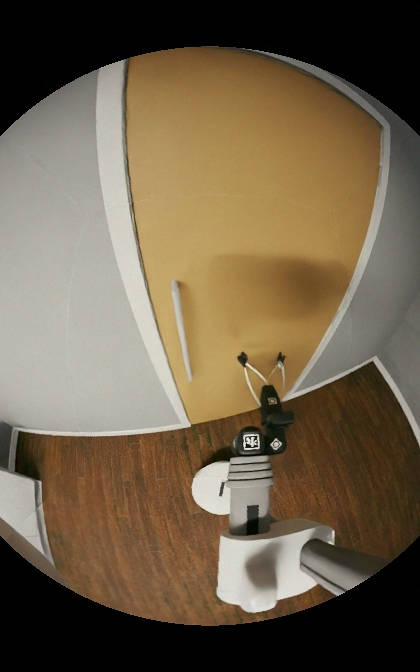

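Request:
{"method": "execute_actions", "body": {
  "actions": [
    {"r1":{"base":{"rotate_rad":0.44},"joints":{"wrist_yaw_rad":3.0,"lift_m":0.5,"arm_m":0.01}},"r2":{"base":{"strafe_m":-0.62}}}
  ],
  "cameras": []
}}

Request:
{"method": "execute_actions", "body": {
  "actions": [
    {"r1":{"base":{"strafe_m":0.75}},"r2":{"base":{"rotate_rad":-2.95},"pace":"slow"}}
  ],
  "cameras": []
}}

Request:
{"method": "execute_actions", "body": {
  "actions": [
    {"r2":{"base":{"translate_m":-0.6}}}
  ],
  "cameras": []
}}

Request:
{"method": "execute_actions", "body": {
  "actions": [
    {"r2":{"base":{"translate_m":-0.75},"pace":"slow"}}
  ],
  "cameras": ["r2_head_left_camera","r1_head_right_camera"]
}}

Scene clock: 170.10 s.
torque_fault: r1.wrist_pitch_rad switched itself off since the last result.
r1.base_odometry: x=-1.017 y=+1.390 heading=+1.467 (m, m, rad; r1's odometry frame)
r1.turned_by_wheels: +0.440 (rad since the last result)
r1.turned_by_imu: +0.105 (rad since the last result)
r1.base_tilt: forward=+0.2 right=-0.3 (deg)
r1.lidar_m: 0.50 0.45 0.62 1.26 1.84 2.31 2.61 2.65 2.47 2.27 0.91 0.57
r1.base_status: done
r1.joint_positions: lift_m=+0.500 arm_m=+0.010 wrist_yaw_rad=+3.000 wrist_pitch_rad=+1.254 wrist_roll_rad=-0.017 gripper_m=+0.100
r1.joint_status: all done
r1.on_its_own: wrist_pitch_rad is off since a torque_fault, until you send "end_of_arm": "enable_torque" (its first target -0.016 is given up)
r1.motor_effort: lift_m=+16(22) arm_m=+0(12) wrist_yaw_rad=-1(99) wrist_pitch_rad=+3(100) wrist_roll_rad=+0(31) gripper_m=-3(13) wheel_0=+0(32) wheel_1=+0(10) wheel_2=+1(21) (%)
r1.hand_pose: x=+0.1043 y=+0.0993 z=+0.4043 quat_wxyz=(+0.052, -0.586, +0.035, +0.808) (m; r1's base frame)
r1.wrist_depth_mm: 768 759 778 788 788 798 820 / 322 741 741 741 768 768 768 / 340 455 466 469 707 723 723 / 442 433 439 449 676 683 683 / 418 418 424 421 640 654 661 / 404 392 399 407 198 627 634 / 480 382 384 151 591 591 597
r2.base_odometry: x=-0.544 y=-3.285 heading=+1.502 (m, m, rad; r2's odometry frame)
r2.turned_by_wheels: +0.000 (rad since the last result)
r2.turned_by_imu: -0.009 (rad since the last result)
r2.base_tilt: forward=+0.3 right=-0.2 (deg)
r2.lidar_m: 0.48 1.09 1.26 1.21 1.23 1.32 1.19 1.20 0.89 0.82 0.82 0.49
r2.base_status: done
r2.joint_positions: lift_m=+0.850 arm_m=+0.050 wrist_yaw_rad=+0.000 wrist_pitch_rad=+0.023 wrist_roll_rad=-0.005 gripper_m=+0.030
r2.joint_status: not commanded
r2.motor_effort: lift_m=+19(18) arm_m=-2(2) wrist_yaw_rad=+1(0) wrist_pitch_rad=-9(10) wrist_roll_rad=+3(2) gripper_m=-20(21) wheel_0=-1(10) wheel_1=+1(9) wheel_2=+1(2) (%)
r2.hand_pose: x=+0.5097 y=-0.0874 z=+1.0216 quat_wxyz=(+1.000, -0.003, +0.011, +0.000) (m; r2's base frame)
r2.wrist_depth_mm: 750 768 788 788 759 778 798 / 750 768 798 778 759 788 809 / 768 778 809 732 768 798 809 / 759 788 809 195 778 798 820 / 768 788 798 177 181 809 831 / 778 788 182 172 174 176 842 / 788 809 820 - 798 820 854
pictures: none
No camera images: the call's "cameras" was empty. Leave "cameras" out to get every camera's image.

Scene clock: 174.33 s.
r1.base_odometry: x=-1.763 y=+1.468 heading=+1.467 (m, m, rad; r1's odometry frame)
r1.turned_by_wheels: +0.000 (rad since the last result)
r1.turned_by_imu: +0.000 (rad since the last result)
r1.base_tilt: forward=+0.2 right=-0.4 (deg)
r1.lidar_m: 0.38 0.39 0.51 1.02 1.10 1.36 2.73 2.73 3.29 3.03 0.67 0.43
r1.base_status: done
r1.joint_positions: lift_m=+0.500 arm_m=+0.010 wrist_yaw_rad=+3.000 wrist_pitch_rad=+1.315 wrist_roll_rad=-0.017 gripper_m=+0.100
r1.joint_status: not commanded
r1.on_its_own: wrist_pitch_rad is off since a torque_fault, until you send "end_of_arm": "enable_torque" (its first target -0.016 is given up)
r1.motor_effort: lift_m=+17(17) arm_m=+0(0) wrist_yaw_rad=-2(3) wrist_pitch_rad=+3(2) wrist_roll_rad=+0(0) gripper_m=-3(6) wheel_0=+1(6) wheel_1=-1(9) wheel_2=+2(2) (%)
r1.hand_pose: x=+0.1210 y=+0.0969 z=+0.3992 quat_wxyz=(+0.051, -0.610, +0.036, +0.790) (m; r1's base frame)
r1.wrist_depth_mm: 715 732 741 741 750 750 778 / 319 459 466 715 715 732 732 / 433 433 442 455 691 691 715 / 424 427 430 430 654 668 683 / 410 407 410 415 634 647 647 / 404 389 394 407 198 621 627 / 569 382 384 152 591 591 609
r2.base_odometry: x=-0.544 y=-3.284 heading=-1.448 (m, m, rad; r2's odometry frame)
r2.turned_by_wheels: -2.950 (rad since the last result)
r2.turned_by_imu: -3.015 (rad since the last result)
r2.base_tilt: forward=+0.2 right=+0.1 (deg)
r2.lidar_m: 0.47 1.15 0.86 0.82 0.88 1.02 1.08 1.11 1.25 1.21 1.28 0.47
r2.base_status: done
r2.joint_positions: lift_m=+0.850 arm_m=+0.050 wrist_yaw_rad=+0.000 wrist_pitch_rad=+0.023 wrist_roll_rad=-0.005 gripper_m=+0.030
r2.joint_status: not commanded
r2.motor_effort: lift_m=+19(18) arm_m=-2(3) wrist_yaw_rad=+0(0) wrist_pitch_rad=-9(9) wrist_roll_rad=+3(3) gripper_m=-19(21) wheel_0=+1(7) wheel_1=+3(5) wheel_2=+0(6) (%)
r2.hand_pose: x=+0.5097 y=-0.0874 z=+1.0216 quat_wxyz=(+1.000, -0.003, +0.011, +0.000) (m; r2's base frame)
r2.wrist_depth_mm: 931 931 917 904 891 891 878 / 931 931 917 917 904 904 878 / 946 931 931 917 917 891 878 / 960 946 946 195 917 917 891 / 976 960 946 177 181 917 904 / 976 960 183 172 175 176 917 / 991 960 960 - 946 931 931
pictures: none
No camera images: the call's "cameras" was empty. Leave "cameras" out to get every camera's image.

Scene clock: 177.83 s.
r1.base_odometry: x=-1.763 y=+1.468 heading=+1.467 (m, m, rad; r1's odometry frame)
r1.turned_by_wheels: +0.000 (rad since the last result)
r1.turned_by_imu: -0.001 (rad since the last result)
r1.base_tilt: forward=+0.2 right=-0.2 (deg)
r1.lidar_m: 0.39 0.38 0.48 0.98 1.09 1.38 2.73 2.74 3.27 3.03 0.64 0.43
r1.base_status: not commanded
r1.joint_positions: lift_m=+0.500 arm_m=+0.010 wrist_yaw_rad=+3.000 wrist_pitch_rad=+1.333 wrist_roll_rad=-0.017 gripper_m=+0.100
r1.joint_status: not commanded
r1.on_its_own: wrist_pitch_rad is off since a torque_fault, until you send "end_of_arm": "enable_torque" (its first target -0.016 is given up)
r1.motor_effort: lift_m=+17(17) arm_m=+0(0) wrist_yaw_rad=-2(2) wrist_pitch_rad=+3(2) wrist_roll_rad=+0(1) gripper_m=-5(2) wheel_0=+1(0) wheel_1=-1(1) wheel_2=+1(2) (%)
r1.hand_pose: x=+0.1259 y=+0.0962 z=+0.3980 quat_wxyz=(+0.050, -0.617, +0.037, +0.785) (m; r1's base frame)
r1.wrist_depth_mm: 699 707 723 741 732 750 750 / 317 452 462 480 715 715 723 / 433 436 439 442 691 691 691 / 424 424 427 430 654 661 676 / 407 404 410 413 634 647 647 / 585 389 397 402 198 615 621 / 569 379 384 152 597 597 597
r2.base_odometry: x=-0.617 y=-2.689 heading=-1.448 (m, m, rad; r2's odometry frame)
r2.turned_by_wheels: +0.000 (rad since the last result)
r2.turned_by_imu: +0.002 (rad since the last result)
r2.base_tilt: forward=+0.1 right=-0.1 (deg)
r2.lidar_m: 0.47 1.17 0.87 0.84 0.56 0.46 0.47 0.50 0.71 1.19 1.27 0.51
r2.base_status: done
r2.joint_positions: lift_m=+0.850 arm_m=+0.050 wrist_yaw_rad=+0.000 wrist_pitch_rad=+0.023 wrist_roll_rad=-0.005 gripper_m=+0.030
r2.joint_status: not commanded
r2.motor_effort: lift_m=+19(19) arm_m=-2(2) wrist_yaw_rad=+1(0) wrist_pitch_rad=-9(9) wrist_roll_rad=+3(3) gripper_m=-17(20) wheel_0=+1(7) wheel_1=+1(5) wheel_2=-2(9) (%)
r2.hand_pose: x=+0.5097 y=-0.0874 z=+1.0216 quat_wxyz=(+1.000, -0.003, +0.011, +0.000) (m; r2's base frame)
r2.wrist_depth_mm: 1255 1499 1499 1499 1464 1464 1464 / 1255 1537 1499 1537 1464 1464 1430 / 1255 1537 1499 1499 1464 1464 1464 / 1229 1537 1499 195 1499 1499 1464 / 1229 1537 1537 178 181 1499 1499 / 1229 1576 182 172 175 176 1499 / 1205 1576 1576 - 1576 1537 1499
pictures: none
No camera images: the call's "cameras" was empty. Leave "cameras" out to get every camera's image.

Scene clock: 186.63 s.
r1.base_odometry: x=-1.763 y=+1.468 heading=+1.467 (m, m, rad; r1's odometry frame)
r1.turned_by_wheels: +0.000 (rad since the last result)
r1.turned_by_imu: -0.003 (rad since the last result)
r1.base_tilt: forward=+0.2 right=-0.3 (deg)
r1.lidar_m: 0.38 0.39 0.47 1.02 1.08 1.35 2.73 2.77 3.27 0.64 0.60 0.44
r1.base_status: not commanded
r1.joint_positions: lift_m=+0.500 arm_m=+0.010 wrist_yaw_rad=+3.000 wrist_pitch_rad=+1.343 wrist_roll_rad=-0.017 gripper_m=+0.100
r1.joint_status: not commanded
r1.on_its_own: wrist_pitch_rad is off since a torque_fault, until you send "end_of_arm": "enable_torque" (its first target -0.016 is given up)
r1.motor_effort: lift_m=+17(17) arm_m=+0(0) wrist_yaw_rad=-1(1) wrist_pitch_rad=+1(2) wrist_roll_rad=+1(0) gripper_m=-2(0) wheel_0=+0(0) wheel_1=-1(1) wheel_2=+2(2) (%)
r1.hand_pose: x=+0.1289 y=+0.0957 z=+0.3973 quat_wxyz=(+0.050, -0.621, +0.037, +0.781) (m; r1's base frame)
r1.wrist_depth_mm: 525 699 715 741 732 741 750 / 319 445 455 466 707 723 723 / 433 436 439 439 683 683 699 / 418 421 424 427 647 661 668 / 404 404 410 415 634 640 647 / 585 389 394 407 198 609 621 / 569 379 389 152 597 597 603
r2.base_odometry: x=-0.709 y=-1.945 heading=-1.448 (m, m, rad; r2's odometry frame)
r2.turned_by_wheels: +0.000 (rad since the last result)
r2.turned_by_imu: +0.001 (rad since the last result)
r2.base_tilt: forward=+0.3 right=-0.1 (deg)
r2.lidar_m: 0.47 0.35 0.33 0.62 0.63 2.88 0.25 - 0.25 0.25 0.44 0.50
r2.base_status: done
r2.joint_positions: lift_m=+0.850 arm_m=+0.050 wrist_yaw_rad=+0.000 wrist_pitch_rad=+0.023 wrist_roll_rad=-0.005 gripper_m=+0.030
r2.joint_status: not commanded
r2.motor_effort: lift_m=+19(19) arm_m=-2(2) wrist_yaw_rad=+1(3) wrist_pitch_rad=-9(10) wrist_roll_rad=+3(3) gripper_m=-20(17) wheel_0=+0(8) wheel_1=-2(11) wheel_2=+2(10) (%)
r2.hand_pose: x=+0.5097 y=-0.0874 z=+1.0216 quat_wxyz=(+1.000, -0.003, +0.011, +0.000) (m; r2's base frame)
r2.wrist_depth_mm: 1281 1921 - - - - 1618 / 1281 1863 - - - - 1661 / 1255 1863 - - - - 1661 / 1255 1808 - 195 - - 1661 / 1229 1808 - 177 182 - 1661 / 1255 1618 182 172 174 176 1708 / 1229 1661 - - 1921 - 1708
pictures: r1_head_right_camera, r2_head_left_camera
Images, in order (width x height): r1_head_right_camera 420x672, r2_head_left_camera 420x672.

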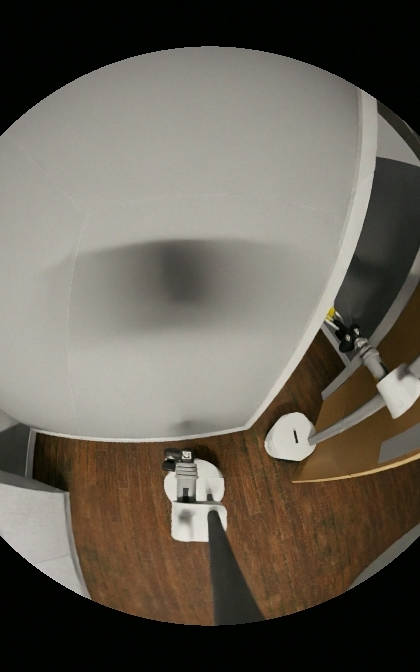

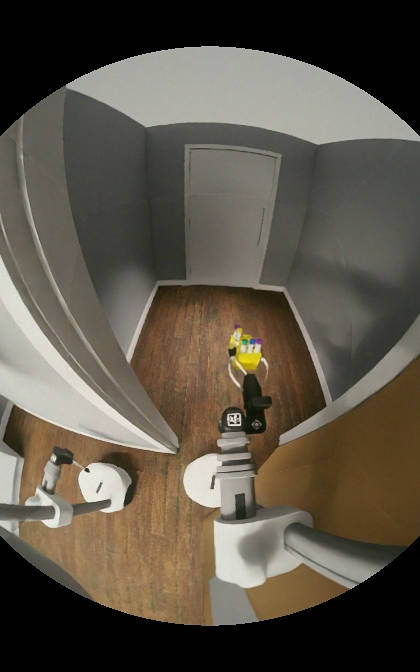

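Request:
{"method": "execute_actions", "body": {
  "actions": [
    {"r2":{"base":{"strafe_m":-0.2},"pace":"slow"},"r1":{"base":{"rotate_rad":0.38}}}
  ],
  "cameras": []
}}

Request:
{"method": "execute_actions", "body": {
  "actions": [
    {"r1":{"base":{"translate_m":-0.5}}}
  ],
  "cameras": ["r2_head_left_camera","r1_head_right_camera"]
}}

Scene clock: 191.57 s.
r1.base_odometry: x=-1.763 y=+1.468 heading=+1.847 (m, m, rad; r1's odometry frame)
r1.turned_by_wheels: +0.380 (rad since the last result)
r1.turned_by_imu: +0.380 (rad since the last result)
r1.base_tilt: forward=+0.2 right=-0.2 (deg)
r1.lidar_m: 0.39 0.45 0.76 1.08 1.23 2.13 2.72 3.11 1.03 0.80 0.49 0.39
r1.base_status: done
r1.joint_positions: lift_m=+0.500 arm_m=+0.010 wrist_yaw_rad=+3.000 wrist_pitch_rad=+1.347 wrist_roll_rad=-0.017 gripper_m=+0.100
r1.joint_status: not commanded
r1.on_its_own: wrist_pitch_rad is off since a torque_fault, until you send "end_of_arm": "enable_torque" (its first target -0.016 is given up)
r1.motor_effort: lift_m=+17(17) arm_m=+0(0) wrist_yaw_rad=-1(1) wrist_pitch_rad=+2(2) wrist_roll_rad=+1(0) gripper_m=-2(2) wheel_0=-1(6) wheel_1=-1(8) wheel_2=+1(4) (%)
r1.hand_pose: x=+0.1300 y=+0.0956 z=+0.3970 quat_wxyz=(+0.050, -0.623, +0.037, +0.780) (m; r1's base frame)
r1.wrist_depth_mm: 517 707 715 723 732 750 750 / 319 445 452 473 699 707 723 / 430 433 436 442 668 691 691 / 421 421 424 427 640 661 668 / 407 407 410 413 634 640 640 / 585 387 394 407 198 627 621 / 580 382 384 152 597 597 609
r2.base_odometry: x=-0.907 y=-1.969 heading=-1.448 (m, m, rad; r2's odometry frame)
r2.turned_by_wheels: +0.000 (rad since the last result)
r2.turned_by_imu: -0.003 (rad since the last result)
r2.base_tilt: forward=+0.1 right=-0.1 (deg)
r2.lidar_m: 0.46 1.47 0.51 0.81 0.83 3.03 0.32 0.26 - 0.25 0.27 0.50
r2.base_status: done
r2.joint_positions: lift_m=+0.850 arm_m=+0.050 wrist_yaw_rad=+0.000 wrist_pitch_rad=+0.023 wrist_roll_rad=-0.005 gripper_m=+0.030
r2.joint_status: not commanded
r2.motor_effort: lift_m=+18(19) arm_m=-2(2) wrist_yaw_rad=+1(2) wrist_pitch_rad=-9(9) wrist_roll_rad=+3(3) gripper_m=-17(18) wheel_0=+2(3) wheel_1=-2(9) wheel_2=+3(3) (%)
r2.hand_pose: x=+0.5097 y=-0.0874 z=+1.0216 quat_wxyz=(+1.000, -0.003, +0.011, +0.000) (m; r2's base frame)
r2.wrist_depth_mm: 1537 - - - - - 1336 / 1537 - - - - - 1336 / 1537 - - - - - 1366 / 1537 - - 195 - - 1366 / 1499 - - 177 181 - 1397 / 1499 1921 182 172 175 176 1397 / 1499 1921 - - 1921 1921 1397
pictures: none
No camera images: the call's "cameras" was empty. Leave "cameras" out to get every camera's image.

Scene clock: 194.70 s.
r1.base_odometry: x=-1.627 y=+0.987 heading=+1.846 (m, m, rad; r1's odometry frame)
r1.turned_by_wheels: +0.000 (rad since the last result)
r1.turned_by_imu: +0.000 (rad since the last result)
r1.base_tilt: forward=+0.2 right=-0.3 (deg)
r1.lidar_m: 0.88 1.02 1.19 1.18 1.35 2.26 2.22 2.57 2.91 0.87 0.90 0.87
r1.base_status: done
r1.joint_positions: lift_m=+0.500 arm_m=+0.010 wrist_yaw_rad=+3.000 wrist_pitch_rad=+1.356 wrist_roll_rad=-0.017 gripper_m=+0.100
r1.joint_status: not commanded
r1.on_its_own: wrist_pitch_rad is off since a torque_fault, until you send "end_of_arm": "enable_torque" (its first target -0.016 is given up)
r1.motor_effort: lift_m=+17(17) arm_m=+0(0) wrist_yaw_rad=+0(1) wrist_pitch_rad=+2(2) wrist_roll_rad=+0(0) gripper_m=-2(1) wheel_0=-2(8) wheel_1=-1(4) wheel_2=-2(9) (%)
r1.hand_pose: x=+0.1325 y=+0.0952 z=+0.3965 quat_wxyz=(+0.050, -0.626, +0.038, +0.777) (m; r1's base frame)
r1.wrist_depth_mm: 332 691 707 723 723 732 741 / 322 445 449 462 699 715 732 / 427 427 436 439 668 683 676 / 418 415 418 424 654 661 654 / 404 404 410 413 634 647 647 / 580 389 397 404 198 621 615 / 580 382 389 151 597 603 603
r2.base_odometry: x=-0.907 y=-1.969 heading=-1.448 (m, m, rad; r2's odometry frame)
r2.turned_by_wheels: +0.000 (rad since the last result)
r2.turned_by_imu: -0.001 (rad since the last result)
r2.base_tilt: forward=+0.3 right=-0.2 (deg)
r2.lidar_m: 0.48 1.49 0.50 0.96 0.91 1.02 0.31 0.26 - 0.25 0.26 0.48
r2.base_status: not commanded
r2.joint_positions: lift_m=+0.850 arm_m=+0.050 wrist_yaw_rad=+0.000 wrist_pitch_rad=+0.023 wrist_roll_rad=-0.005 gripper_m=+0.030
r2.joint_status: not commanded
r2.motor_effort: lift_m=+19(19) arm_m=-2(2) wrist_yaw_rad=+1(0) wrist_pitch_rad=-9(9) wrist_roll_rad=+3(3) gripper_m=-18(18) wheel_0=+2(1) wheel_1=-2(2) wheel_2=+3(3) (%)
r2.hand_pose: x=+0.5097 y=-0.0874 z=+1.0216 quat_wxyz=(+1.000, -0.003, +0.011, +0.000) (m; r2's base frame)
r2.wrist_depth_mm: 1576 - - - - - 1336 / 1576 - - - - - 1336 / 1576 - - - - - 1336 / 1537 - - 195 - - 1366 / 1537 - - 178 181 - 1366 / 1499 1921 182 172 174 176 1366 / 1499 1863 - - 1921 1921 1397
pictures: r1_head_right_camera, r2_head_left_camera
Images, in order (width x height): r1_head_right_camera 420x672, r2_head_left_camera 420x672.

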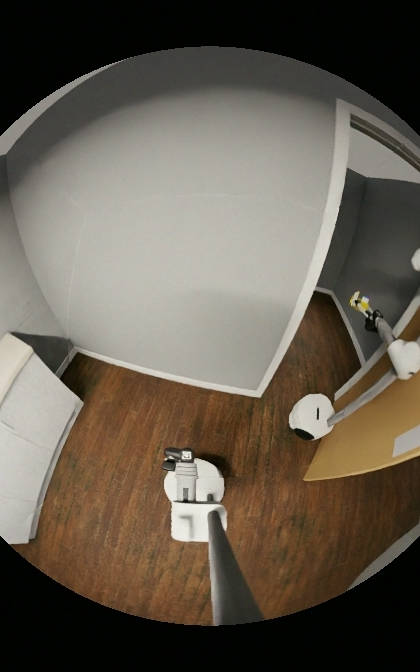

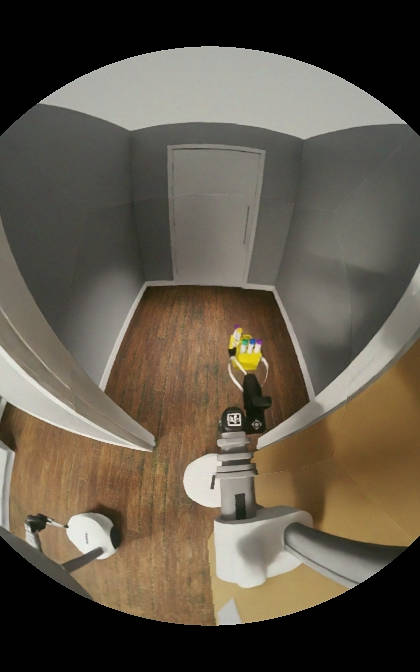

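Request:
{"method": "execute_actions", "body": {
  "actions": [
    {"r1":{"base":{"strafe_m":-0.6}}}
  ],
  "cameras": []
}}

Request:
{"method": "execute_actions", "body": {
  "actions": [
    {"r1":{"base":{"translate_m":0.45},"pace":"slow"},"r2":{"base":{"translate_m":0.5},"pace":"slow"}}
  ],
  "cameras": ["r1_head_right_camera"]
}}

Scene clock: 199.37 s.
r1.base_odometry: x=-1.049 y=+1.150 heading=+1.846 (m, m, rad; r1's odometry frame)
r1.turned_by_wheels: +0.000 (rad since the last result)
r1.turned_by_imu: -0.002 (rad since the last result)
r1.base_tilt: forward=+0.2 right=-0.3 (deg)
r1.lidar_m: 0.76 0.84 1.43 1.78 2.00 2.36 2.37 2.70 0.28 0.27 0.40 0.42
r1.base_status: done
r1.joint_positions: lift_m=+0.500 arm_m=+0.010 wrist_yaw_rad=+3.000 wrist_pitch_rad=+1.366 wrist_roll_rad=-0.017 gripper_m=+0.100
r1.joint_status: not commanded
r1.on_its_own: wrist_pitch_rad is off since a torque_fault, until you send "end_of_arm": "enable_torque" (its first target -0.016 is given up)
r1.motor_effort: lift_m=+17(17) arm_m=+0(0) wrist_yaw_rad=-2(1) wrist_pitch_rad=+2(2) wrist_roll_rad=+0(1) gripper_m=-2(0) wheel_0=-1(12) wheel_1=+0(5) wheel_2=-1(1) (%)
r1.hand_pose: x=+0.1352 y=+0.0948 z=+0.3959 quat_wxyz=(+0.049, -0.630, +0.038, +0.774) (m; r1's base frame)
r1.wrist_depth_mm: 322 691 699 715 732 732 741 / 332 445 449 455 691 707 715 / 427 427 433 436 668 676 691 / 415 415 424 424 647 654 661 / 402 404 407 415 634 640 640 / 585 389 397 407 198 615 621 / 574 382 394 152 597 603 603
r2.base_odometry: x=-0.907 y=-1.969 heading=-1.448 (m, m, rad; r2's odometry frame)
r2.turned_by_wheels: +0.000 (rad since the last result)
r2.turned_by_imu: -0.002 (rad since the last result)
r2.base_tilt: forward=+0.4 right=-0.2 (deg)
r2.lidar_m: 0.46 1.48 0.51 0.95 0.47 0.42 0.32 0.25 - 0.25 0.26 0.49
r2.base_status: not commanded
r2.joint_positions: lift_m=+0.850 arm_m=+0.050 wrist_yaw_rad=+0.000 wrist_pitch_rad=+0.023 wrist_roll_rad=-0.005 gripper_m=+0.030
r2.joint_status: not commanded
r2.motor_effort: lift_m=+19(18) arm_m=-2(3) wrist_yaw_rad=+0(0) wrist_pitch_rad=-9(9) wrist_roll_rad=+2(4) gripper_m=-18(18) wheel_0=+1(1) wheel_1=-2(2) wheel_2=+3(3) (%)
r2.hand_pose: x=+0.5097 y=-0.0874 z=+1.0216 quat_wxyz=(+1.000, -0.003, +0.011, +0.000) (m; r2's base frame)
r2.wrist_depth_mm: 1576 - - - - - 1336 / 1576 - - - - - 1336 / 1576 - - - - - 1366 / 1537 - - 195 - - 1366 / 1537 - - 178 181 - 1366 / 1499 1921 182 172 175 175 1397 / 1464 1921 - - 1921 1921 1397
pictures: none
No camera images: the call's "cameras" was empty. Leave "cameras" out to get every camera's image.

Scene clock: 205.67 s.
r1.base_odometry: x=-1.172 y=+1.583 heading=+1.846 (m, m, rad; r1's odometry frame)
r1.turned_by_wheels: +0.000 (rad since the last result)
r1.turned_by_imu: -0.004 (rad since the last result)
r1.base_tilt: forward=+0.2 right=-0.3 (deg)
r1.lidar_m: 0.31 0.35 0.60 1.71 1.92 2.83 2.80 - 0.25 0.31 0.50 0.51
r1.base_status: done
r1.joint_positions: lift_m=+0.500 arm_m=+0.010 wrist_yaw_rad=+3.000 wrist_pitch_rad=+1.375 wrist_roll_rad=-0.017 gripper_m=+0.100
r1.joint_status: not commanded
r1.on_its_own: wrist_pitch_rad is off since a torque_fault, until you send "end_of_arm": "enable_torque" (its first target -0.016 is given up)
r1.motor_effort: lift_m=+19(19) arm_m=+0(0) wrist_yaw_rad=-1(0) wrist_pitch_rad=+2(2) wrist_roll_rad=+0(0) gripper_m=+2(1) wheel_0=+1(10) wheel_1=+0(6) wheel_2=+1(10) (%)
r1.hand_pose: x=+0.1376 y=+0.0945 z=+0.3953 quat_wxyz=(+0.049, -0.633, +0.038, +0.771) (m; r1's base frame)
r1.wrist_depth_mm: 322 452 473 707 707 715 732 / 334 442 445 449 691 691 707 / 424 427 433 436 668 676 683 / 413 415 418 421 647 661 654 / 404 404 404 413 627 640 640 / 580 387 394 410 197 621 627 / 574 384 407 151 597 597 609
r2.base_odometry: x=-0.846 y=-2.465 heading=-1.448 (m, m, rad; r2's odometry frame)
r2.turned_by_wheels: +0.000 (rad since the last result)
r2.turned_by_imu: -0.005 (rad since the last result)
r2.base_tilt: forward=+0.4 right=+0.0 (deg)
r2.lidar_m: 0.47 1.45 1.09 0.52 0.48 0.52 0.46 0.40 0.41 0.76 1.04 0.49
r2.base_status: done
r2.joint_positions: lift_m=+0.850 arm_m=+0.050 wrist_yaw_rad=+0.000 wrist_pitch_rad=+0.023 wrist_roll_rad=-0.005 gripper_m=+0.030
r2.joint_status: not commanded
r2.motor_effort: lift_m=+19(19) arm_m=-3(2) wrist_yaw_rad=-1(1) wrist_pitch_rad=-9(10) wrist_roll_rad=+3(3) gripper_m=-18(21) wheel_0=+0(2) wheel_1=+2(4) wheel_2=-1(6) (%)
r2.hand_pose: x=+0.5097 y=-0.0874 z=+1.0216 quat_wxyz=(+1.000, -0.003, +0.011, +0.000) (m; r2's base frame)
r2.wrist_depth_mm: 1537 1756 1756 1708 1661 1708 1366 / 1537 1756 1756 1756 1708 1708 1366 / 1499 1756 1756 1756 1756 1708 1366 / 1537 1808 1808 195 1756 1756 1366 / 1499 1808 1808 177 181 1756 1397 / 1499 1808 183 172 175 176 1397 / 1499 1863 1808 - 1756 1756 1430
pictures: r1_head_right_camera
Images, in order (width x height): r1_head_right_camera 420x672.

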